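## Task

Pick up the carton marked R37 from the bench and set it down on the counter. Every other carton on the bench has to finish in its original position. The robot must not topple or be left leaning, or the attempt fails. The result only counts if the carton stays in place without the robot supporting it.

## Robot and tools

Robot: a simulated Hello Robot Stretch 4 with a single arm. It has an omni-wheel base, a lift that rides up a mast, a telescoping arm that reaches forward, a three-joint wrist (yaw, pitch, roll) and a two-finger gripper. It stands about 1.6 m tall. The base rim lies within 0.23 m of the base origin. Its cameras are head_camera, head_left_camera, head_right_camera and wrist_camera. Loose objects may occasionally get a small nudge from the scene.

Frames: the base frame has its origin on the floor beneath the base centre, with x forward, y to the left and z up. hand_pose is reported in this frame. It is a point between the open fingertips, and its printed value may be slightly wrong. The odometry frame is wherever the base frame was when the scene began. base_odometry comes from wheel counts, so slipping shows up as travel. Heading runs from -3.142 to 3.142, with left positive.

execute_actions(actions, cameras): actions holds one action or none. An empty list just reports the state and images. An action can contain "base", "joints" or both, plus optional "pace" and "contact_limits". The other form is {"end_of_arm": "enable_torque"} by itself, which re-enables wrist or gripper motors that shut off after a torque_fault. Motions in one action start together.
- base: exactly one relative move, measured from where the base last reported itself. translate_m drives straight in metres, forward positive, -2 to 2. strafe_m moves sideways in metres, left positive, -2 to 2. rotate_rad turns in place in radians, counter-clockwise (left) positive, -3.2 to 3.2.
- joints: absolute targets, keyed by name. lift_m runs 0 to 1.2 m. arm_m is the extension, 0 to 0.55 m. wrist_yaw_rad runs -1.134 to 4.276: 0 points ahead, positive turns left, 3.14 is folded back, and above 3.4 the arm can get in the way. wrist_pitch_rad runs -1.117 to 4.259: 0 is level, 1.57 points straight down. wrist_roll_rad runs -1.117 to 4.259: 0 keeps the fingers level, and positive turns clockwise as seen from behind. gripper_m is the fingertip gap in metres, -0.038 to 0.141, and values below 0 press the fingers together. A target outside its range is clipped and the result says so. Any other bad key or value rejects the whole call, and nothing moves.
- pace: "slow", "default", "fast" or "max". The base reaches about 0.1, 0.3, 0.4 and 0.6 m/s at these settings. It goes slower when the lift is high.
- contact_limits: {"arm_m": v}, where v runs from 0 (gentlest) to 0.75 (firmest). The default is 0.5. It stops the arm when it meets resistance.
- cameras: a list of names, or "all". If omitted or null you get every camera, and [] gives none.
A joint or the base that you leave out may still be driving toward an earlier target. A call that reports a stop cancels the later motion calls in the same reply.

wait(seconds): 0 to 10. It commands nothing and returns the state and images. zoom_image(camera, region): region is [x0, y0, x1, y1] in pixels of that camera's latest image, at most 504x504. read_manual(section): licence texts only. finished_scene(scene): ends the current scene, given its number, once the robot has settled. It reports success and gives the next task, and it cannot be undone. Replying with no tool call ends everything.

Result lines: base_status and joint_status say how each motion ended. "done" for the base means the wheels turned the full amount, even if they slipped. "off_target" means the part stopped short and may still be pushing. "contact_stop_at_<key>" means it hit something, and the part goes slack. A slack lift can sink under a load. "limit_stop_at_own_body" means self-collision, which is likely with the wrist pitched up below -0.2 and rolled. "limit_stop_at_tilt" means a lean above 6 degrees, which makes the lift, arm and wheels slack. "torque_fault" means a wrist or gripper motor went limp; send enable_torque. on_its_own lists things you did not command; "held at" there is the target being held. lidar_m gives 12 distances in 30-degree sectors: the 1st is straight ahead, then counter-clockwise (4th left, 7th behind, 10th right). "-" means nothing seen, or something nearer than 0.25 m. The lidar sees table tops but can miss glass and thin legs. wrist_depth_mm is a 7x7 grid of depths from the top left, 100 to 2000 mm. turned_by_wheels versus turned_by_imu: a gap above about 0.1 rad suggests a collision or slip, and the heading error is roughly their difference. base_tilt is in degrees, positive forward and right. motor_effort is in percent, with the peak in brackets. Gripper effort shows a firm squeeze. A load held in a level gripper shifts the wrist_pitch effort.

Gripping: command a gap narrower than the carton. A tighter command squeezes harder and pulls the carton toward the wrist. The gap reading does not prove you are holding anything. If the fingertips catch on a surface, raise the lift.

Start of a scene: to unfold, send lift_m 0.4 with wrist_yaw_rad 0 together.

Avoid: dropping or sliding the carton, knocking the other cartons, slamming or pushing hard, and torque faults. Do not drive or turn with more than 1 kg held while arm_m is above 0.2, especially at fast paces, because the robot can tip. Strong pulls or pushes with the gripper held high can also tip it. Before ending the scene, release the carton so it rests on the counter by itself. The simulation keeps running while you compose each reply.

Each tool is called after "Request:" in YAML: its name, and indented under it one key for each argument.

## Session

Request:
execute_actions:
  actions: []

Scene clock: 0.00 s.
base_odometry: x=+0.000 y=+0.000 heading=+0.000 (m, m, rad; odometry frame)
turned_by_wheels: +0.000 (rad since the last result)
turned_by_imu: +0.000 (rad since the last result)
base_tilt: forward=-0.3 right=+0.5 (deg)
lidar_m: 1.63 1.56 1.74 0.76 0.78 0.82 1.34 2.52 0.77 0.63 0.60 0.69
base_status: not commanded
joint_positions: lift_m=+0.151 arm_m=-0.003 wrist_yaw_rad=+3.114 wrist_pitch_rad=-0.012 wrist_roll_rad=+0.001 gripper_m=+0.057
joint_status: not commanded
motor_effort: lift_m=+18 arm_m=+0 wrist_yaw_rad=+3 wrist_pitch_rad=-9 wrist_roll_rad=+0 gripper_m=-5 wheel_0=+0 wheel_1=+0 wheel_2=+0 (%)
hand_pose: x=-0.1176 y=+0.0953 z=+0.3328 quat_wxyz=(+0.014, +0.006, +0.001, +1.000) (m; base frame)
wrist_depth_mm: - 140 - - - 917 768 / - 119 167 - 1308 931 750 / - 121 167 - 1308 946 768 / 115 140 240 - 1308 931 759 / 1756 - - - 1255 931 759 / 1118 1255 198 1308 193 976 778 / 798 798 904 120 917 798 788
pictures: head_camera, head_left_camera, head_right_camera, wrist_camera
Images, in order (width x height): head_camera 420x560, head_left_camera 420x672, head_right_camera 420x672, wrist_camera 616x392.

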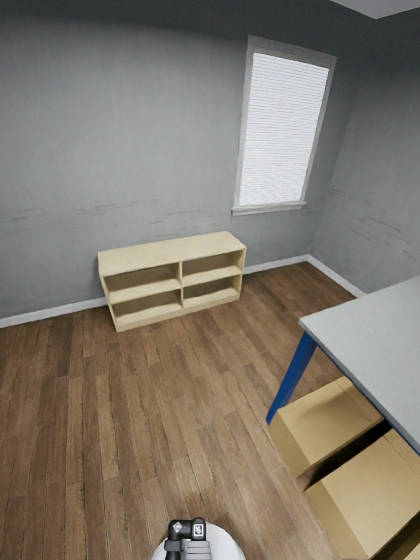

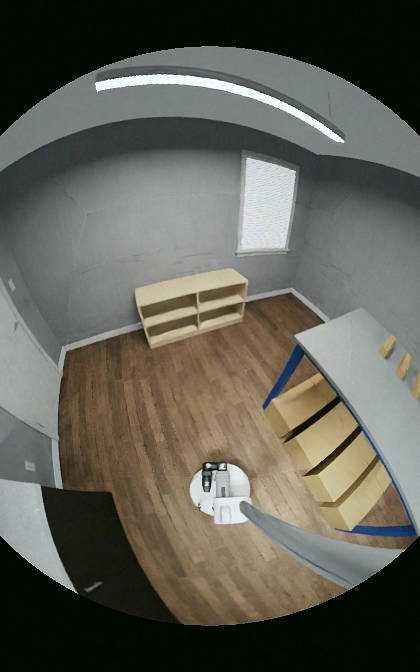

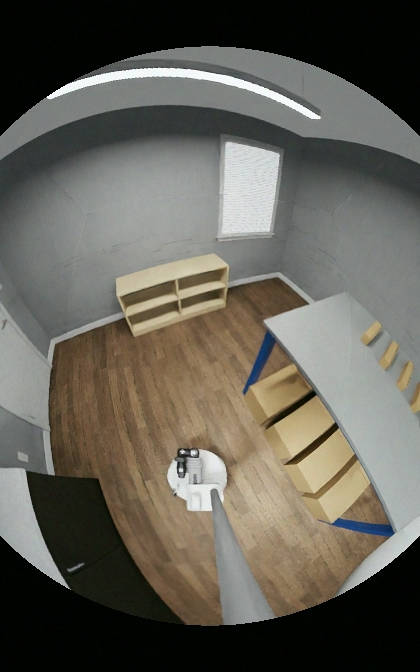

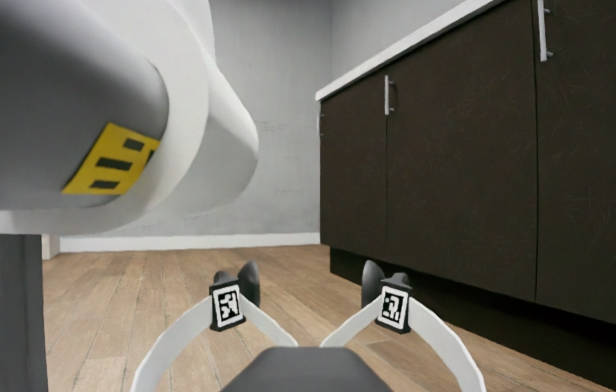

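Request:
execute_actions:
  actions:
    - {"base":{"rotate_rad":-1.27},"joints":{"lift_m":1.0},"pace":"fast"}
  cameras: []

Request:
execute_actions:
  actions:
    - {"joints":{"wrist_yaw_rad":0,"gripper_m":0.1}}

Scene clock: 4.33 s.
base_odometry: x=+0.000 y=+0.000 heading=-1.270 (m, m, rad; odometry frame)
turned_by_wheels: -1.270 (rad since the last result)
turned_by_imu: -1.267 (rad since the last result)
base_tilt: forward=-0.2 right=+0.6 (deg)
lidar_m: 0.59 0.61 1.71 1.55 2.06 1.51 0.74 0.78 1.06 2.71 0.98 0.67
base_status: done
joint_positions: lift_m=+1.000 arm_m=-0.003 wrist_yaw_rad=+3.114 wrist_pitch_rad=-0.012 wrist_roll_rad=+0.001 gripper_m=+0.057
joint_status: all done
motor_effort: lift_m=+20(24) arm_m=+0(0) wrist_yaw_rad=+3(3) wrist_pitch_rad=-7(7) wrist_roll_rad=-2(3) gripper_m=-4(1) wheel_0=+0(6) wheel_1=-1(8) wheel_2=-1(8) (%)
hand_pose: x=-0.1176 y=+0.0953 z=+1.1816 quat_wxyz=(+0.014, +0.006, +0.001, +1.000) (m; base frame)
wrist_depth_mm: - 140 1537 1576 1576 1576 1618 / - 119 167 1537 1576 1576 1618 / - 121 167 1537 1576 1618 1618 / 115 140 262 1576 1576 1576 1576 / 1430 1499 1537 1537 1618 1618 1618 / 931 1060 198 1205 193 1537 1618 / 854 866 917 120 1537 1576 1576
pictures: none
No camera images: the call's "cameras" was empty. Leave "cameras" out to get every camera's image.

Scene clock: 6.73 s.
base_odometry: x=+0.000 y=+0.000 heading=-1.270 (m, m, rad; odometry frame)
turned_by_wheels: +0.000 (rad since the last result)
turned_by_imu: -0.001 (rad since the last result)
base_tilt: forward=-0.2 right=+0.4 (deg)
lidar_m: 0.60 0.62 1.70 1.57 2.04 1.50 0.76 0.79 1.05 2.71 0.98 0.64
base_status: not commanded
joint_positions: lift_m=+1.000 arm_m=-0.003 wrist_yaw_rad=+0.000 wrist_pitch_rad=-0.012 wrist_roll_rad=+0.001 gripper_m=+0.100
joint_status: all done
motor_effort: lift_m=+20(20) arm_m=-1(0) wrist_yaw_rad=+1(1) wrist_pitch_rad=-7(8) wrist_roll_rad=+0(1) gripper_m=-4(7) wheel_0=+0(0) wheel_1=-1(1) wheel_2=-1(1) (%)
hand_pose: x=+0.4569 y=-0.0873 z=+1.1816 quat_wxyz=(+1.000, +0.001, -0.006, +0.000) (m; base frame)
wrist_depth_mm: - - - - - - - / - - - - - - - / - - - - - - - / - - - - - - - / - - - - - - - / - 1025 206 946 199 946 991 / 683 668 723 120 741 683 699
pictures: head_camera, head_left_camera, head_right_camera, wrist_camera
Images, in order (width x height): head_camera 420x560, head_left_camera 420x672, head_right_camera 420x672, wrist_camera 616x392.

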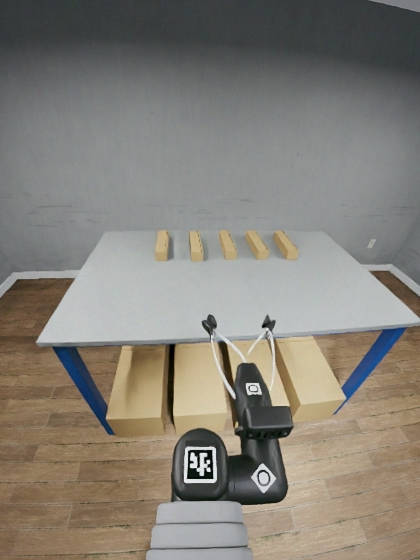

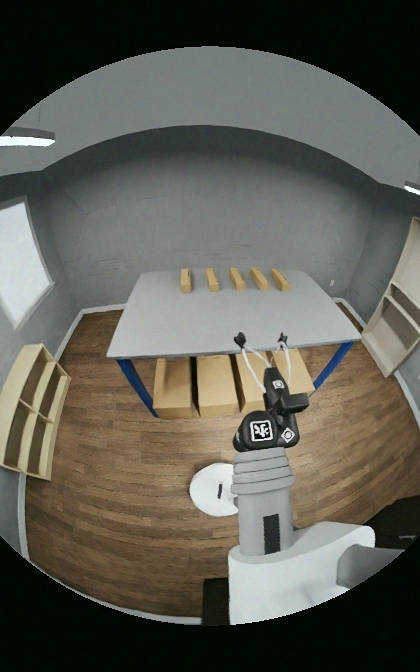

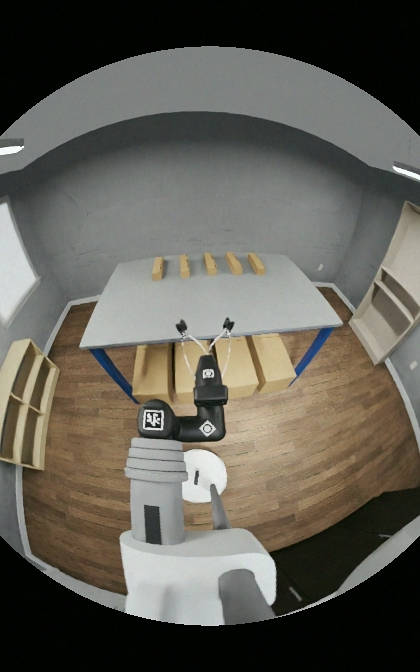

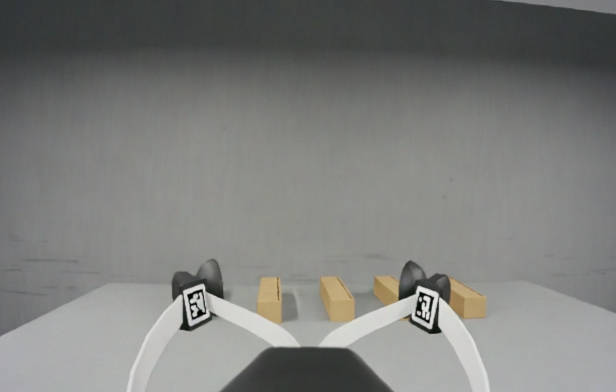

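Request:
zoom_image:
  camera: "head_camera"
  region: [140,215,320,275]

Region (140, 215, 320, 275) of head_camera's 420x560 image, scaled by 2.800, with more detail than that image has.

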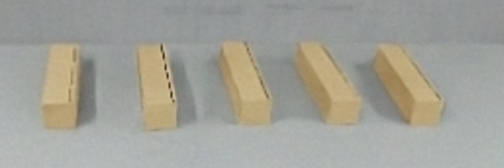

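Request:
execute_actions:
  actions:
    - {"base":{"rotate_rad":0.07},"joints":{"lift_m":0.95,"arm_m":0.3,"wrist_pitch_rad":0.3}}
  cameras: []

Request:
execute_actions:
  actions:
    - {"base":{"translate_m":0.28},"joints":{"arm_m":0.55,"wrist_yaw_rad":-1.1,"lift_m":1.1}}

Scene clock: 11.70 s.
base_odometry: x=+0.000 y=+0.000 heading=-1.200 (m, m, rad; odometry frame)
turned_by_wheels: +0.070 (rad since the last result)
turned_by_imu: +0.068 (rad since the last result)
base_tilt: forward=-0.4 right=+0.5 (deg)
lidar_m: 0.61 0.65 1.66 1.58 2.00 1.47 0.75 0.82 1.15 2.51 0.90 0.62
base_status: done
joint_positions: lift_m=+0.950 arm_m=+0.298 wrist_yaw_rad=+0.000 wrist_pitch_rad=+0.302 wrist_roll_rad=+0.001 gripper_m=+0.100
joint_status: all done
motor_effort: lift_m=+14(16) arm_m=+9(7) wrist_yaw_rad=+1(0) wrist_pitch_rad=-6(6) wrist_roll_rad=-3(2) gripper_m=-1(1) wheel_0=-1(2) wheel_1=+0(1) wheel_2=-1(8) (%)
hand_pose: x=+0.7447 y=-0.0874 z=+1.0426 quat_wxyz=(+0.989, +0.001, +0.150, +0.000) (m; base frame)
wrist_depth_mm: 1661 1708 1661 1708 1661 1618 1661 / 1756 1808 1756 1756 1756 1708 1661 / 1863 1808 1863 1756 1863 1808 1756 / 778 778 723 723 668 707 723 / 525 535 539 539 539 535 535 / 399 402 205 410 198 399 399 / 329 322 338 120 340 320 334
pictures: none
No camera images: the call's "cameras" was empty. Leave "cameras" out to get every camera's image.

Scene clock: 14.10 s.
base_odometry: x=+0.101 y=-0.261 heading=-1.200 (m, m, rad; odometry frame)
turned_by_wheels: +0.000 (rad since the last result)
turned_by_imu: -0.001 (rad since the last result)
base_tilt: forward=-0.3 right=+0.6 (deg)
lidar_m: 0.32 0.34 0.51 1.59 1.65 1.74 1.03 1.13 1.52 2.46 0.47 0.35
base_status: done
joint_positions: lift_m=+1.100 arm_m=+0.546 wrist_yaw_rad=-1.100 wrist_pitch_rad=+0.302 wrist_roll_rad=+0.001 gripper_m=+0.100
joint_status: arm_m off_target (ended at +0.546, target +0.550); the others done
joint sent to its limit — the command would take arm_m past its upper limit, so that joint was sent only as far as its limit.
motor_effort: lift_m=+21(21) arm_m=+10(11) wrist_yaw_rad=+0(0) wrist_pitch_rad=-6(6) wrist_roll_rad=+1(4) gripper_m=-3(1) wheel_0=-1(4) wheel_1=-1(4) wheel_2=+0(10) (%)
hand_pose: x=+0.7639 y=-0.2851 z=+1.1921 quat_wxyz=(+0.843, +0.079, +0.128, -0.517) (m; base frame)
wrist_depth_mm: 1229 1499 1921 - - - - / 1255 1499 - - - - - / 1255 1576 - - - - - / 1336 1661 - - - - - / 1366 1618 878 878 878 - - / 1308 615 206 609 198 654 654 / 530 517 480 120 544 525 539
pictures: head_camera, head_left_camera, head_right_camera, wrist_camera
Images, in order (width x height): head_camera 420x560, head_left_camera 420x672, head_right_camera 420x672, wrist_camera 616x392.

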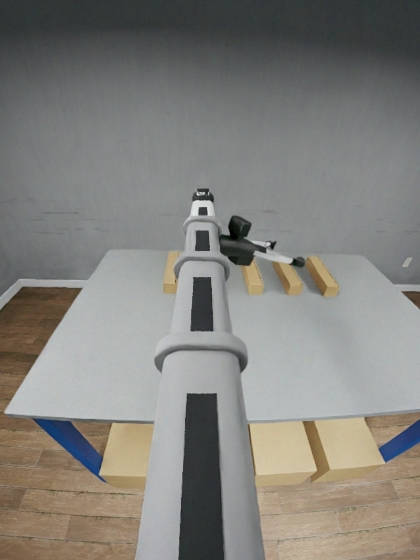

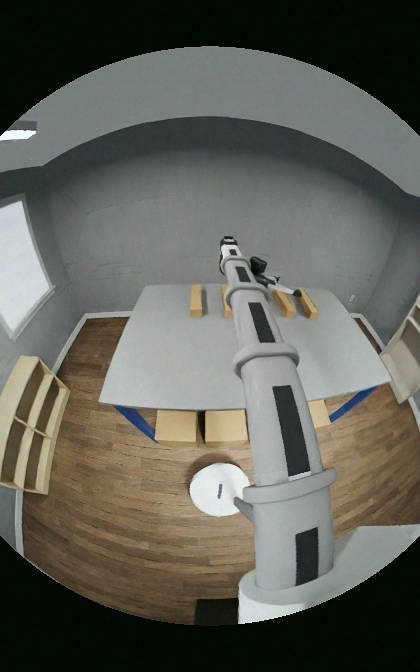

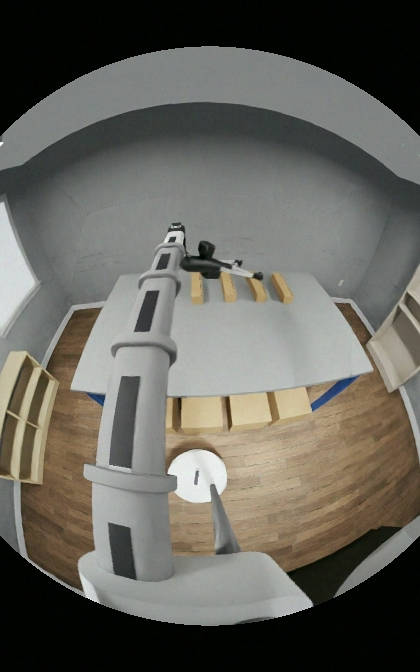

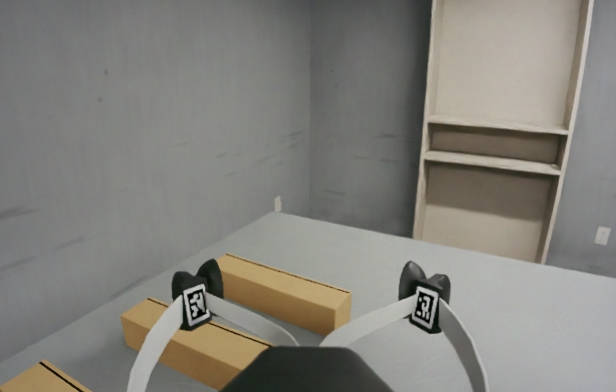

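Request:
execute_actions:
  actions:
    - {"base":{"strafe_m":-0.5},"joints":{"wrist_yaw_rad":1.4,"wrist_pitch_rad":0.5}}

Scene clock: 18.97 s.
base_odometry: x=-0.365 y=-0.442 heading=-1.201 (m, m, rad; odometry frame)
turned_by_wheels: +0.000 (rad since the last result)
turned_by_imu: -0.001 (rad since the last result)
base_tilt: forward=-0.3 right=+0.3 (deg)
lidar_m: 0.33 0.34 0.50 2.05 2.36 1.07 1.04 1.09 1.54 1.93 0.51 0.33
base_status: done
joint_positions: lift_m=+1.100 arm_m=+0.546 wrist_yaw_rad=+1.400 wrist_pitch_rad=+0.502 wrist_roll_rad=+0.001 gripper_m=+0.100
joint_status: all done
motor_effort: lift_m=+20(21) arm_m=+9(9) wrist_yaw_rad=+3(7) wrist_pitch_rad=-4(6) wrist_roll_rad=-1(2) gripper_m=-3(3) wheel_0=-1(7) wheel_1=+0(8) wheel_2=-1(2) (%)
hand_pose: x=+0.8460 y=+0.2343 z=+1.1393 quat_wxyz=(+0.741, -0.159, +0.190, +0.624) (m; base frame)
wrist_depth_mm: - - - - - 1983 1464 / - - - - - 1983 1499 / - - - - 1042 - 1499 / 831 778 759 699 683 1808 1537 / 609 609 609 603 512 554 1537 / 496 500 205 488 199 492 492 / 433 421 439 120 370 355 362
pictures: head_camera, head_left_camera, head_right_camera, wrist_camera
Images, in order (width x height): head_camera 420x560, head_left_camera 420x672, head_right_camera 420x672, wrist_camera 616x392.

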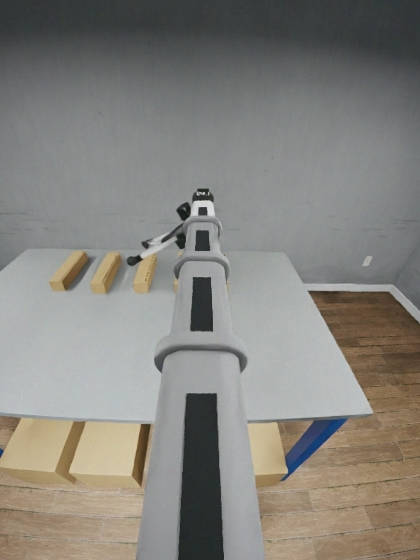

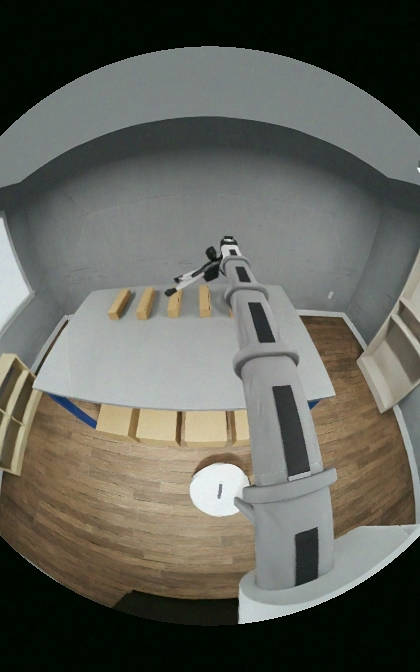

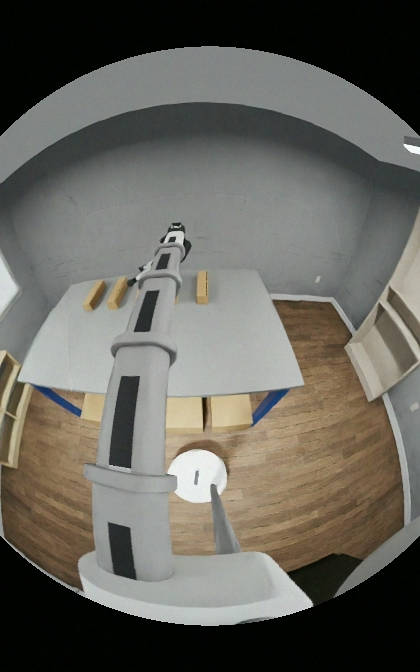

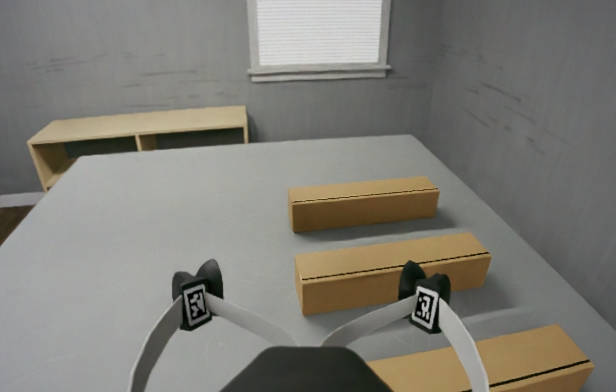

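Request:
execute_actions:
  actions:
    - {"base":{"strafe_m":-0.85},"joints":{"arm_m":0,"wrist_yaw_rad":0,"lift_m":1.0},"pace":"fast"}
  cameras: []

Request:
execute_actions:
  actions:
    - {"base":{"rotate_rad":3.14},"pace":"fast"}
  cameras: []

Request:
execute_actions:
  actions:
    - {"base":{"translate_m":-1.4},"pace":"fast"}

Scene clock: 25.80 s.
base_odometry: x=-1.157 y=-0.750 heading=-1.201 (m, m, rad; odometry frame)
turned_by_wheels: +0.000 (rad since the last result)
turned_by_imu: -0.001 (rad since the last result)
base_tilt: forward=-0.3 right=+0.3 (deg)
lidar_m: 2.04 0.49 0.49 1.37 1.50 1.09 1.03 1.73 1.46 1.25 1.14 1.52
base_status: done
joint_positions: lift_m=+1.000 arm_m=+0.002 wrist_yaw_rad=+0.000 wrist_pitch_rad=+0.502 wrist_roll_rad=+0.001 gripper_m=+0.100
joint_status: all done
motor_effort: lift_m=+15(18) arm_m=-9(11) wrist_yaw_rad=+2(6) wrist_pitch_rad=-6(5) wrist_roll_rad=-1(2) gripper_m=-3(0) wheel_0=-1(8) wheel_1=+1(7) wheel_2=-1(6) (%)
hand_pose: x=+0.4254 y=-0.0875 z=+1.0395 quat_wxyz=(+0.969, +0.001, +0.248, +0.000) (m; base frame)
wrist_depth_mm: 1661 1708 1708 1661 1661 1661 1618 / 1863 1808 1808 1808 1756 1756 1661 / 778 960 1921 1983 1921 1921 1808 / 634 - - - - - 1983 / 1921 1808 1983 1921 1921 1921 1808 / 1229 1229 206 1576 199 1537 1618 / 1060 1078 1397 120 1397 1336 1336
pictures: none
No camera images: the call's "cameras" was empty. Leave "cameras" out to get every camera's image.

Scene clock: 29.03 s.
base_odometry: x=-1.157 y=-0.750 heading=+1.939 (m, m, rad; odometry frame)
turned_by_wheels: +3.140 (rad since the last result)
turned_by_imu: +3.128 (rad since the last result)
base_tilt: forward=-0.3 right=+0.4 (deg)
lidar_m: 1.03 1.76 1.40 1.32 1.10 1.50 2.04 0.53 0.52 1.37 1.49 1.09
base_status: done
joint_positions: lift_m=+1.000 arm_m=+0.002 wrist_yaw_rad=+0.000 wrist_pitch_rad=+0.502 wrist_roll_rad=+0.001 gripper_m=+0.100
joint_status: not commanded
motor_effort: lift_m=+16(16) arm_m=-9(10) wrist_yaw_rad=+2(3) wrist_pitch_rad=-6(8) wrist_roll_rad=-1(1) gripper_m=-1(2) wheel_0=+0(5) wheel_1=+1(6) wheel_2=-1(5) (%)
hand_pose: x=+0.4254 y=-0.0874 z=+1.0395 quat_wxyz=(+0.969, +0.001, +0.248, +0.000) (m; base frame)
wrist_depth_mm: 1336 1308 1336 1336 1336 1308 1308 / 1430 1397 1229 1205 1205 1255 1308 / 1576 1537 904 904 891 904 878 / 1661 1708 960 946 960 960 960 / 1808 1808 1042 1060 1025 1025 1025 / 1537 1537 205 1138 198 1118 1160 / 1336 1336 1366 120 1336 1308 1366
pictures: none
No camera images: the call's "cameras" was empty. Leave "cameras" out to get every camera's image.

Scene clock: 34.40 s.
base_odometry: x=-0.653 y=-2.056 heading=+1.939 (m, m, rad; odometry frame)
turned_by_wheels: +0.000 (rad since the last result)
turned_by_imu: +0.000 (rad since the last result)
base_tilt: forward=-0.3 right=+0.4 (deg)
lidar_m: 2.44 1.97 1.10 1.11 0.96 0.66 0.66 0.68 0.96 0.57 0.35 0.49
base_status: done
joint_positions: lift_m=+1.000 arm_m=+0.002 wrist_yaw_rad=+0.000 wrist_pitch_rad=+0.502 wrist_roll_rad=+0.001 gripper_m=+0.100
joint_status: not commanded
motor_effort: lift_m=+16(16) arm_m=-9(9) wrist_yaw_rad=+2(2) wrist_pitch_rad=-6(6) wrist_roll_rad=-2(2) gripper_m=-2(3) wheel_0=+0(4) wheel_1=+1(6) wheel_2=+0(10) (%)
hand_pose: x=+0.4254 y=-0.0874 z=+1.0395 quat_wxyz=(+0.969, +0.001, +0.248, +0.000) (m; base frame)
wrist_depth_mm: - - - - - - - / - - - - - - - / - - - - - 768 778 / - - - - - 640 569 / 1863 1921 1983 1921 1921 1708 445 / 1537 1576 204 1576 198 1537 462 / 1336 1366 1397 120 1308 1025 1078
pictures: head_camera, head_left_camera, head_right_camera, wrist_camera
Images, in order (width x height): head_camera 420x560, head_left_camera 420x672, head_right_camera 420x672, wrist_camera 616x392.

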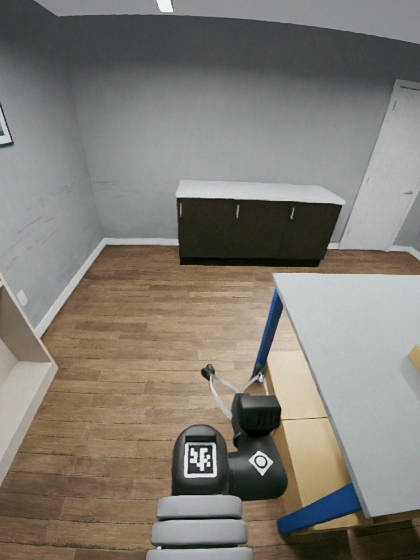

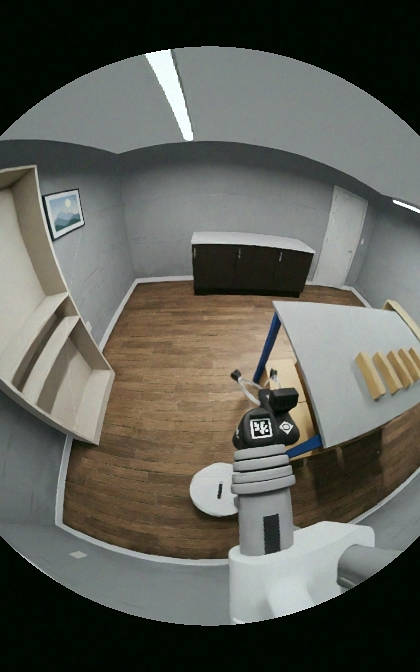

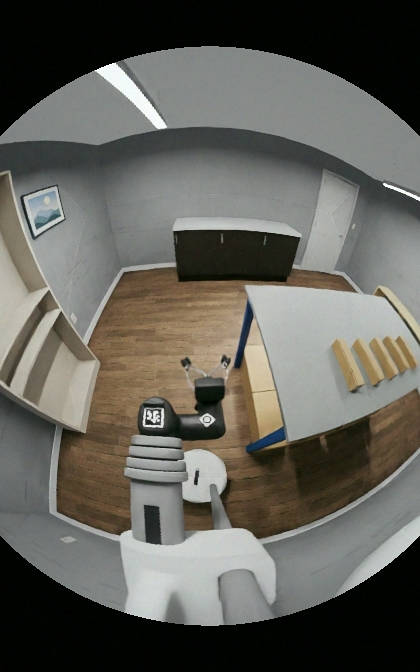

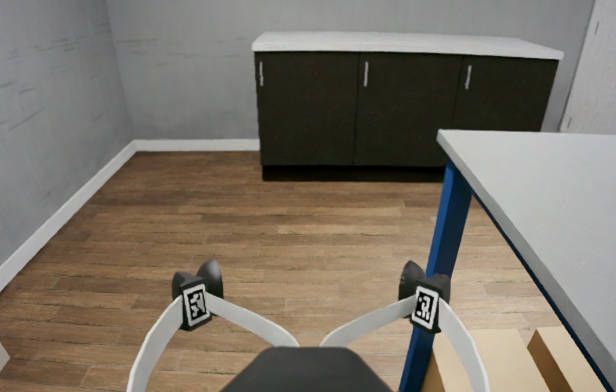

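Request:
execute_actions:
  actions:
    - {"base":{"translate_m":-0.3},"joints":{"lift_m":1.05,"wrist_pitch_rad":0.3},"pace":"fast"}
  cameras: []

Request:
execute_actions:
  actions:
    - {"base":{"strafe_m":-1.1},"pace":"fast"}

Request:
zoom_image:
  camera: "head_camera"
  region: [40,270,420,420]

Scene clock: 37.90 s.
base_odometry: x=-0.545 y=-2.335 heading=+1.940 (m, m, rad; odometry frame)
turned_by_wheels: +0.000 (rad since the last result)
turned_by_imu: -0.001 (rad since the last result)
base_tilt: forward=-0.3 right=+0.4 (deg)
lidar_m: 2.74 1.53 1.20 1.36 0.52 0.37 0.35 0.37 0.51 1.45 0.61 0.58
base_status: done
joint_positions: lift_m=+1.050 arm_m=+0.002 wrist_yaw_rad=+0.000 wrist_pitch_rad=+0.302 wrist_roll_rad=+0.001 gripper_m=+0.100
joint_status: all done
motor_effort: lift_m=+20(24) arm_m=-9(10) wrist_yaw_rad=+2(2) wrist_pitch_rad=-6(16) wrist_roll_rad=-2(2) gripper_m=-3(4) wheel_0=+1(2) wheel_1=+0(7) wheel_2=-1(6) (%)
hand_pose: x=+0.4479 y=-0.0874 z=+1.1421 quat_wxyz=(+0.989, +0.001, +0.151, +0.000) (m; base frame)
wrist_depth_mm: - - - - - - - / - - - - - - - / - - - - - - - / - - - - - 1118 1118 / - - - - - 759 750 / - - 205 - 198 597 564 / 1708 1661 1756 120 1708 1281 469
pictures: none
No camera images: the call's "cameras" was empty. Leave "cameras" out to get every camera's image.

Scene clock: 42.50 s.
base_odometry: x=+0.481 y=-1.939 heading=+1.940 (m, m, rad; odometry frame)
turned_by_wheels: +0.000 (rad since the last result)
turned_by_imu: +0.001 (rad since the last result)
base_tilt: forward=-0.3 right=+0.6 (deg)
lidar_m: 0.39 0.44 0.58 1.46 0.50 0.38 0.33 0.37 0.53 1.43 0.61 0.46
base_status: done
joint_positions: lift_m=+1.050 arm_m=+0.002 wrist_yaw_rad=+0.000 wrist_pitch_rad=+0.302 wrist_roll_rad=+0.001 gripper_m=+0.100
joint_status: not commanded
motor_effort: lift_m=+20(20) arm_m=-9(10) wrist_yaw_rad=+1(3) wrist_pitch_rad=-9(7) wrist_roll_rad=-1(1) gripper_m=-2(1) wheel_0=+0(9) wheel_1=+0(11) wheel_2=+0(1) (%)
hand_pose: x=+0.4479 y=-0.0874 z=+1.1421 quat_wxyz=(+0.989, +0.001, +0.151, +0.000) (m; base frame)
wrist_depth_mm: - - - - - - - / - - - - - - - / - - - - - - - / 1098 1098 1118 1118 1118 1118 - / 741 750 759 759 768 741 750 / 521 500 206 549 198 521 477 / 442 402 442 120 421 445 415
pictures: head_camera, head_left_camera, head_right_camera, wrist_camera
Images, in order (width x height): head_camera 420x560, head_left_camera 420x672, head_right_camera 420x672, wrist_camera 616x392.

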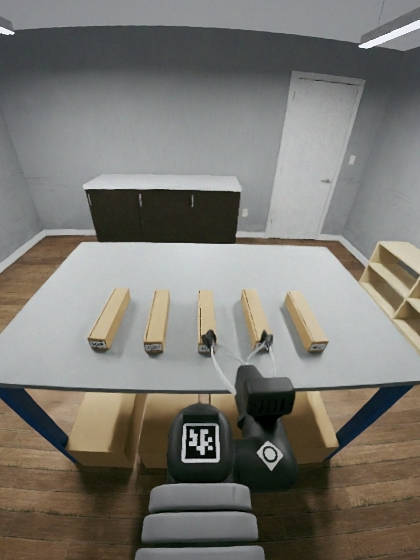

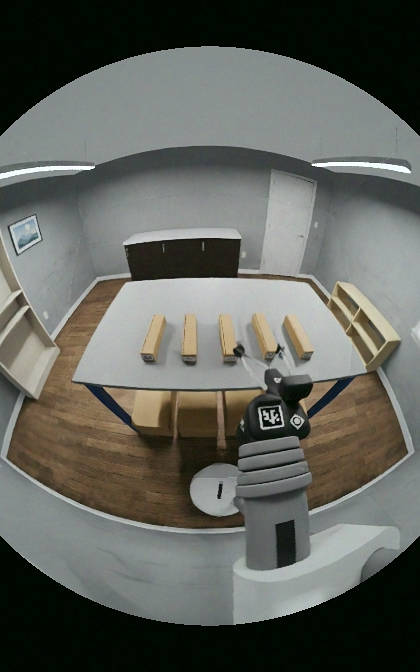

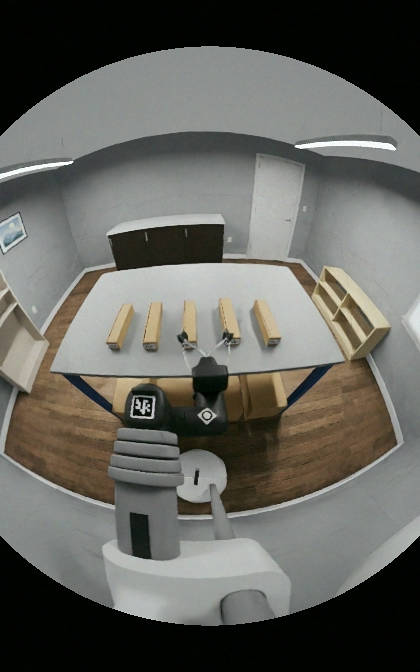

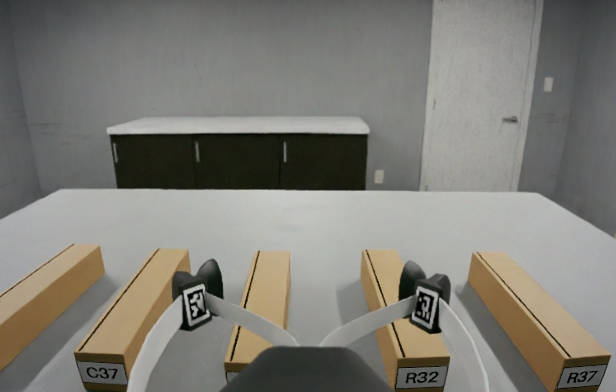

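Region (40, 270, 420, 420) of head_camera's 420x560 image, scaled by 1.326, with more detail than that image has; it fills the top 199 rows of this view, and the rest is white.

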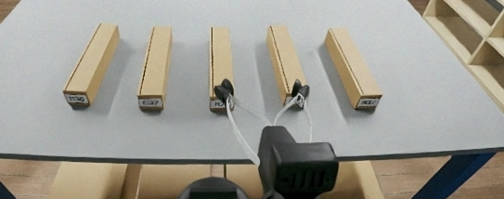

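Request:
execute_actions:
  actions:
    - {"base":{"strafe_m":-0.31},"joints":{"wrist_pitch_rad":1.0,"arm_m":0.3,"lift_m":1.1,"gripper_m":0.12}}
  cameras: ["head_camera","wrist_camera"]

Scene clock: 47.67 s.
base_odometry: x=+0.770 y=-1.827 heading=+1.940 (m, m, rad; odometry frame)
turned_by_wheels: +0.000 (rad since the last result)
turned_by_imu: -0.001 (rad since the last result)
base_tilt: forward=-0.4 right=+0.4 (deg)
lidar_m: 0.40 0.43 0.61 1.44 0.49 0.35 0.33 0.37 0.50 1.47 0.64 0.44
base_status: done
joint_positions: lift_m=+1.100 arm_m=+0.298 wrist_yaw_rad=+0.000 wrist_pitch_rad=+1.001 wrist_roll_rad=+0.001 gripper_m=+0.120
joint_status: all done
motor_effort: lift_m=+21(26) arm_m=+9(11) wrist_yaw_rad=+1(2) wrist_pitch_rad=-2(5) wrist_roll_rad=-1(4) gripper_m=-3(0) wheel_0=+0(7) wheel_1=+2(9) wheel_2=+1(1) (%)
hand_pose: x=+0.6249 y=-0.0874 z=+1.0350 quat_wxyz=(+0.877, +0.001, +0.480, +0.000) (m; base frame)
wrist_depth_mm: 554 554 544 549 544 549 559 / 500 496 488 488 484 488 492 / 442 375 439 370 436 436 439 / 392 345 399 336 397 397 394 / 314 329 366 303 362 362 362 / 276 285 324 279 324 325 330 / 260 285 315 121 314 307 309
pictures: head_camera, wrist_camera
Images, in order (width x height): head_camera 420x560, wrist_camera 616x392.

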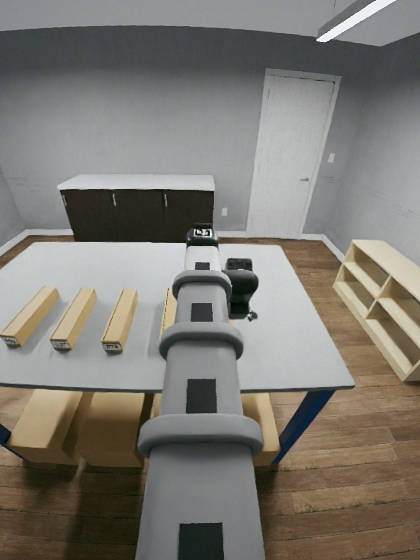

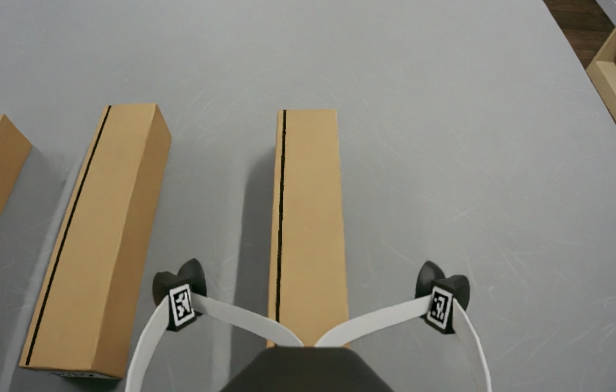

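Request:
execute_actions:
  actions:
    - {"joints":{"arm_m":0.345,"lift_m":1.01}}
  cameras: ["head_right_camera","wrist_camera"]

Request:
execute_actions:
  actions:
    - {"joints":{"gripper_m":0.01}}
  cameras: ["wrist_camera"]

Request:
execute_actions:
  actions:
    - {"joints":{"lift_m":1.1}}
  cameras: ["head_right_camera","wrist_camera"]

Scene clock: 50.57 s.
base_odometry: x=+0.770 y=-1.827 heading=+1.940 (m, m, rad; odometry frame)
turned_by_wheels: +0.000 (rad since the last result)
turned_by_imu: -0.001 (rad since the last result)
base_tilt: forward=-0.2 right=+0.5 (deg)
lidar_m: 0.40 0.46 0.60 1.43 0.51 0.37 0.32 0.33 0.52 1.43 0.62 0.44
base_status: not commanded
joint_positions: lift_m=+1.010 arm_m=+0.343 wrist_yaw_rad=+0.000 wrist_pitch_rad=+1.001 wrist_roll_rad=+0.001 gripper_m=+0.120
joint_status: all done
motor_effort: lift_m=+15(22) arm_m=+10(10) wrist_yaw_rad=+2(2) wrist_pitch_rad=-5(5) wrist_roll_rad=-1(2) gripper_m=+1(0) wheel_0=+0(0) wheel_1=+1(2) wheel_2=+0(1) (%)
hand_pose: x=+0.6698 y=-0.0874 z=+0.9455 quat_wxyz=(+0.877, +0.001, +0.480, +0.000) (m; base frame)
wrist_depth_mm: 410 404 402 404 402 404 397 / 281 351 357 276 357 359 359 / 255 310 319 248 320 320 322 / 236 291 293 224 290 291 290 / 225 268 268 206 266 266 266 / 222 242 196 190 213 239 243 / 220 226 228 121 228 226 226
pictures: head_right_camera, wrist_camera
Images, in order (width x height): head_right_camera 420x672, wrist_camera 616x392.

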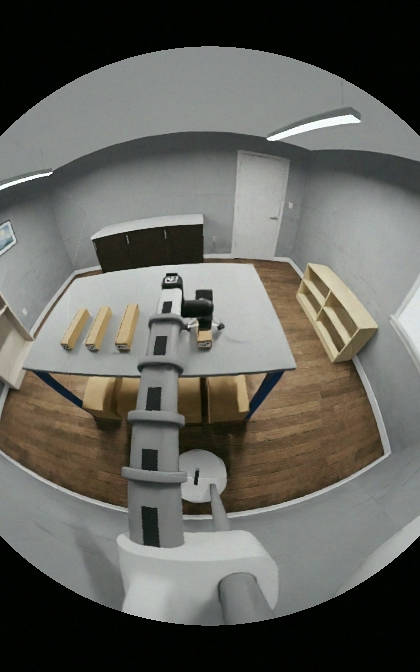

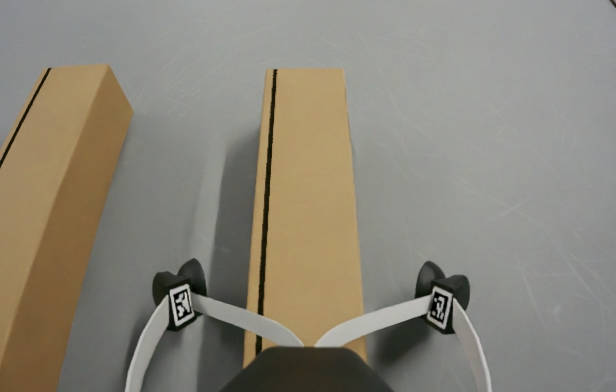

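Scene clock: 52.53 s.
base_odometry: x=+0.770 y=-1.827 heading=+1.940 (m, m, rad; odometry frame)
turned_by_wheels: +0.000 (rad since the last result)
turned_by_imu: -0.001 (rad since the last result)
base_tilt: forward=-0.2 right=+0.4 (deg)
lidar_m: 0.41 0.42 0.62 1.41 0.53 0.36 0.32 0.36 0.52 1.44 0.63 0.44
base_status: not commanded
joint_positions: lift_m=+1.010 arm_m=+0.343 wrist_yaw_rad=+0.000 wrist_pitch_rad=+1.001 wrist_roll_rad=+0.001 gripper_m=+0.011
joint_status: all done
motor_effort: lift_m=+14(14) arm_m=+9(9) wrist_yaw_rad=+2(2) wrist_pitch_rad=-4(5) wrist_roll_rad=-1(2) gripper_m=-29(27) wheel_0=+0(0) wheel_1=+1(1) wheel_2=+0(1) (%)
hand_pose: x=+0.6698 y=-0.0874 z=+0.9455 quat_wxyz=(+0.877, +0.001, +0.480, +0.000) (m; base frame)
wrist_depth_mm: 404 404 399 402 399 399 397 / 281 353 359 256 355 357 359 / 254 314 324 232 320 319 322 / 235 290 291 211 290 289 290 / 225 270 266 193 266 265 264 / 223 246 183 177 181 245 243 / 220 224 227 138 226 222 228
pictures: wrist_camera
Images, in order (width x height): wrist_camera 616x392.

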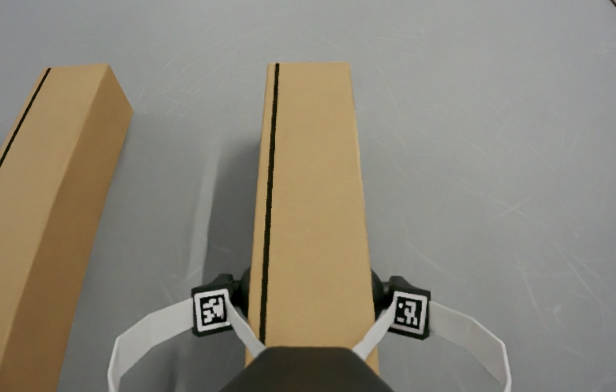

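Scene clock: 53.90 s.
base_odometry: x=+0.770 y=-1.827 heading=+1.940 (m, m, rad; odometry frame)
turned_by_wheels: +0.000 (rad since the last result)
turned_by_imu: +0.000 (rad since the last result)
base_tilt: forward=-0.4 right=+0.5 (deg)
lidar_m: 0.40 0.45 0.61 1.41 0.51 0.36 0.33 0.34 0.49 1.44 0.65 0.46
base_status: not commanded
joint_positions: lift_m=+1.100 arm_m=+0.343 wrist_yaw_rad=+0.000 wrist_pitch_rad=+1.001 wrist_roll_rad=+0.001 gripper_m=+0.011
joint_status: all done
motor_effort: lift_m=+21(18) arm_m=+10(9) wrist_yaw_rad=+2(1) wrist_pitch_rad=-3(4) wrist_roll_rad=+0(2) gripper_m=-30(29) wheel_0=+0(0) wheel_1=+1(2) wheel_2=+0(0) (%)
hand_pose: x=+0.6698 y=-0.0874 z=+1.0350 quat_wxyz=(+0.877, +0.001, +0.480, +0.000) (m; base frame)
wrist_depth_mm: 559 554 549 544 544 549 559 / 500 492 488 257 492 488 488 / 442 427 436 231 436 439 433 / 392 343 397 209 397 394 394 / 314 330 366 192 364 364 357 / 277 287 182 177 181 332 330 / 259 271 309 138 310 303 309
pictures: head_right_camera, wrist_camera
Images, in order (width x height): head_right_camera 420x672, wrist_camera 616x392.

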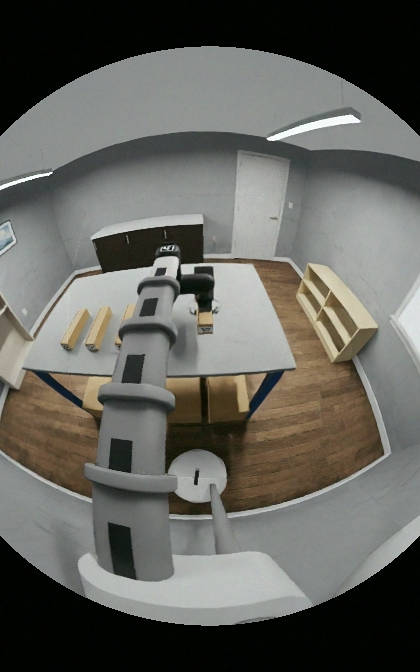

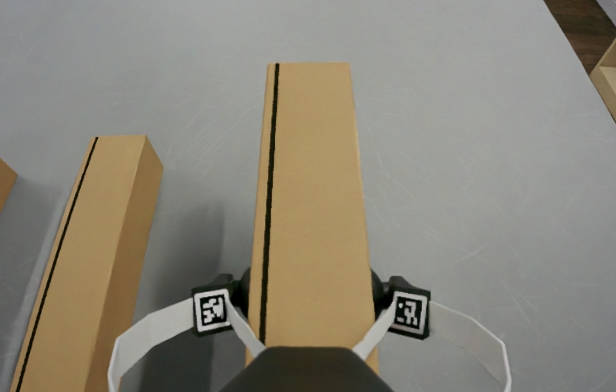

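Request:
execute_actions:
  actions:
    - {"base":{"strafe_m":-0.78},"joints":{"arm_m":0.05,"lift_m":1.15},"pace":"fast"}
  cameras: ["head_camera","head_right_camera"]

Scene clock: 58.67 s.
base_odometry: x=+1.498 y=-1.546 heading=+1.940 (m, m, rad; odometry frame)
turned_by_wheels: +0.000 (rad since the last result)
turned_by_imu: +0.000 (rad since the last result)
base_tilt: forward=-0.5 right=+0.4 (deg)
lidar_m: 0.29 0.51 0.62 1.43 0.51 0.33 0.33 0.37 0.50 1.14 1.17 1.21
base_status: done
joint_positions: lift_m=+1.150 arm_m=+0.052 wrist_yaw_rad=+0.000 wrist_pitch_rad=+1.002 wrist_roll_rad=+0.001 gripper_m=+0.011
joint_status: all done
motor_effort: lift_m=+20(28) arm_m=-10(12) wrist_yaw_rad=+2(1) wrist_pitch_rad=-5(6) wrist_roll_rad=-1(1) gripper_m=-29(30) wheel_0=-1(9) wheel_1=+2(7) wheel_2=+0(2) (%)
hand_pose: x=+0.3780 y=-0.0874 z=+1.0849 quat_wxyz=(+0.877, +0.001, +0.480, +0.000) (m; base frame)
wrist_depth_mm: 640 1138 - - - 1618 1138 / 585 1983 1863 258 1863 1618 1336 / 535 1366 1661 231 1661 1576 1205 / 1205 1229 1464 211 1576 1464 1160 / 1098 1118 1397 192 1397 1397 1397 / 991 798 182 177 181 1281 1255 / 1205 1060 1205 138 1205 1160 1182
pictures: head_camera, head_right_camera
Images, in order (width x height): head_camera 420x560, head_right_camera 420x672.

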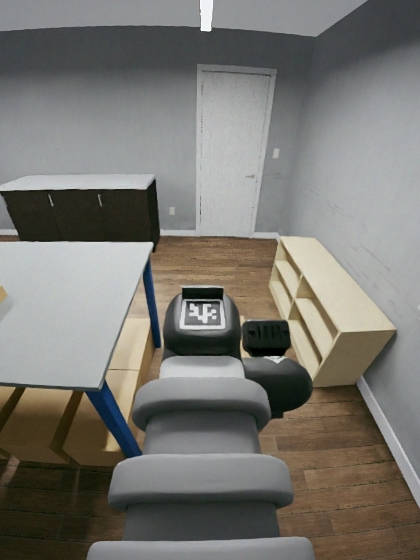

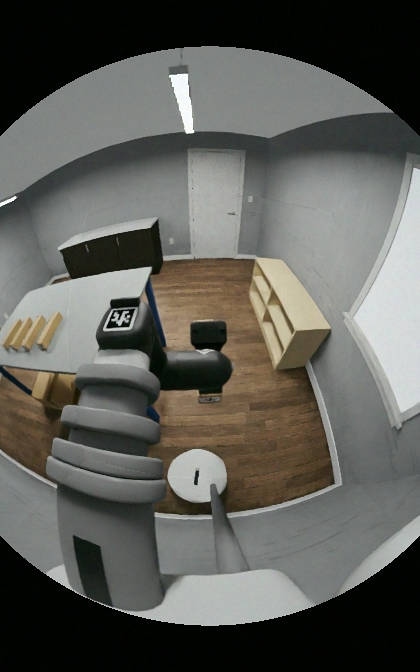

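Request:
execute_actions:
  actions:
    - {"base":{"translate_m":2.0},"pace":"fast"}
  cameras: []

Request:
execute_actions:
  actions:
    - {"base":{"strafe_m":0.95},"pace":"fast"}

Scene clock: 67.50 s.
base_odometry: x=+0.777 y=+0.319 heading=+1.940 (m, m, rad; odometry frame)
turned_by_wheels: +0.000 (rad since the last result)
turned_by_imu: -0.005 (rad since the last result)
base_tilt: forward=-0.3 right=+0.5 (deg)
lidar_m: 0.26 0.97 1.09 3.33 0.94 0.69 1.25 1.12 0.83 0.76 1.21 1.48
base_status: done
joint_positions: lift_m=+1.150 arm_m=+0.052 wrist_yaw_rad=+0.000 wrist_pitch_rad=+1.002 wrist_roll_rad=+0.001 gripper_m=+0.011
joint_status: not commanded
motor_effort: lift_m=+20(20) arm_m=-9(10) wrist_yaw_rad=+2(2) wrist_pitch_rad=-5(5) wrist_roll_rad=-2(2) gripper_m=-28(28) wheel_0=-1(6) wheel_1=+0(3) wheel_2=+0(11) (%)
hand_pose: x=+0.3780 y=-0.0874 z=+1.0850 quat_wxyz=(+0.877, +0.001, +0.480, +0.000) (m; base frame)
wrist_depth_mm: 1008 1205 1229 1205 1229 1182 1182 / 991 1397 1430 259 1366 1366 1397 / 1008 1537 1618 232 1618 1618 1576 / 1060 1499 1576 211 1537 1499 1499 / 1366 1397 1397 192 1397 1397 1430 / 1281 1308 183 177 181 1281 1308 / 1205 1182 1205 138 1182 1182 1205
pictures: none
No camera images: the call's "cameras" was empty. Leave "cameras" out to get every camera's image.

Scene clock: 71.83 s.
base_odometry: x=-0.110 y=-0.023 heading=+1.940 (m, m, rad; odometry frame)
turned_by_wheels: +0.000 (rad since the last result)
turned_by_imu: -0.003 (rad since the last result)
base_tilt: forward=-0.2 right=+0.5 (deg)
lidar_m: 0.29 0.76 1.06 2.47 0.91 0.63 0.60 0.65 1.80 1.70 1.96 0.82
base_status: done
joint_positions: lift_m=+1.150 arm_m=+0.052 wrist_yaw_rad=+0.000 wrist_pitch_rad=+1.002 wrist_roll_rad=+0.001 gripper_m=+0.011
joint_status: not commanded
motor_effort: lift_m=+20(20) arm_m=-9(9) wrist_yaw_rad=+3(2) wrist_pitch_rad=-5(4) wrist_roll_rad=-2(1) gripper_m=-30(30) wheel_0=+0(9) wheel_1=+0(10) wheel_2=-1(5) (%)
hand_pose: x=+0.3780 y=-0.0874 z=+1.0850 quat_wxyz=(+0.877, +0.001, +0.480, +0.000) (m; base frame)
wrist_depth_mm: 640 647 634 634 634 1229 1160 / 609 603 591 258 591 1397 1366 / 750 750 750 232 732 1661 1618 / 946 931 931 210 976 1537 1537 / 1336 1366 1160 191 1430 1397 1430 / 1308 1308 183 177 181 1281 1281 / 1205 1182 1205 138 1205 1182 1205
pictures: head_camera, head_left_camera, head_right_camera, wrist_camera
Images, in order (width x height): head_camera 420x560, head_left_camera 420x672, head_right_camera 420x672, wrist_camera 616x392.

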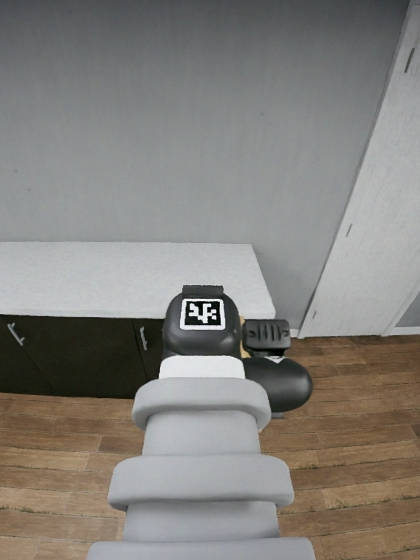

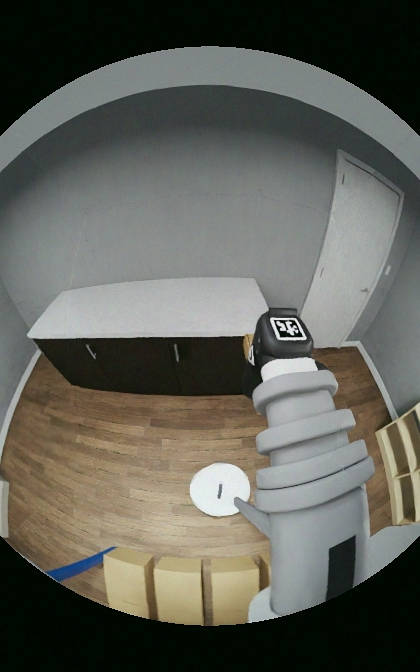

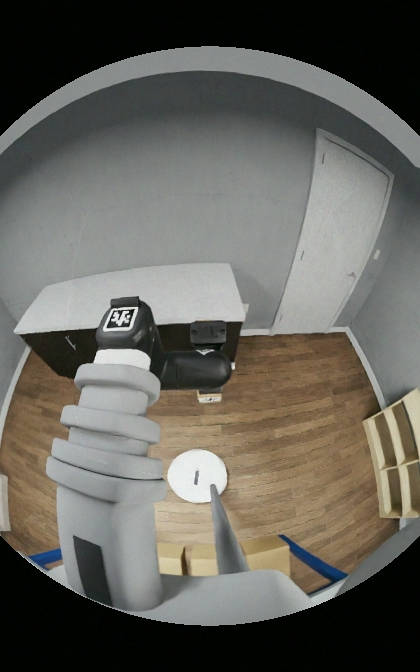

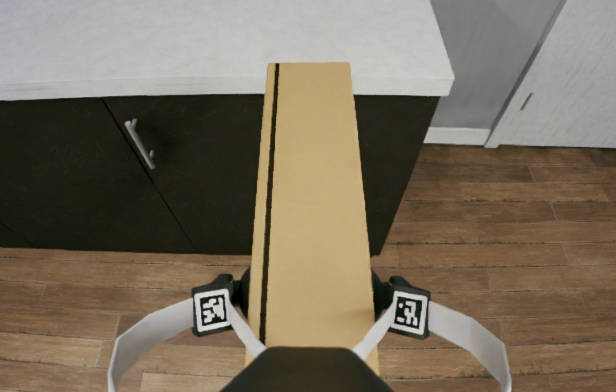

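Request:
execute_actions:
  actions:
    - {"base":{"translate_m":0.3},"joints":{"arm_m":0.31,"lift_m":1.1}}
  cameras: ["wrist_camera"]

Scene clock: 75.20 s.
base_odometry: x=-0.218 y=+0.257 heading=+1.939 (m, m, rad; odometry frame)
turned_by_wheels: +0.000 (rad since the last result)
turned_by_imu: -0.002 (rad since the last result)
base_tilt: forward=-0.3 right=+0.3 (deg)
lidar_m: 0.44 0.46 0.63 2.60 2.46 0.98 0.91 0.99 1.80 1.71 1.53 0.46
base_status: done
joint_positions: lift_m=+1.100 arm_m=+0.308 wrist_yaw_rad=+0.000 wrist_pitch_rad=+1.002 wrist_roll_rad=+0.001 gripper_m=+0.011
joint_status: all done
motor_effort: lift_m=+15(17) arm_m=+9(10) wrist_yaw_rad=+2(2) wrist_pitch_rad=-5(7) wrist_roll_rad=+0(1) gripper_m=-32(29) wheel_0=+0(6) wheel_1=-2(5) wheel_2=+0(5) (%)
hand_pose: x=+0.6348 y=-0.0874 z=+1.0354 quat_wxyz=(+0.877, +0.001, +0.480, +0.000) (m; base frame)
wrist_depth_mm: 574 564 564 564 559 585 591 / 504 500 488 257 492 634 676 / 449 449 442 230 442 452 820 / 404 404 402 210 399 399 1025 / 368 368 368 191 364 366 1281 / 340 340 183 177 181 336 1229 / 315 307 314 138 312 306 319
pictures: wrist_camera
Images, in order (width x height): wrist_camera 616x392.

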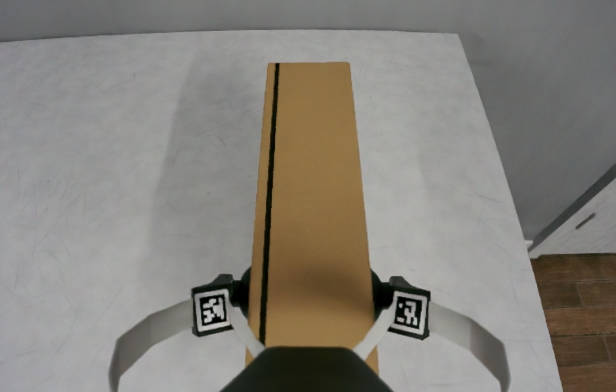

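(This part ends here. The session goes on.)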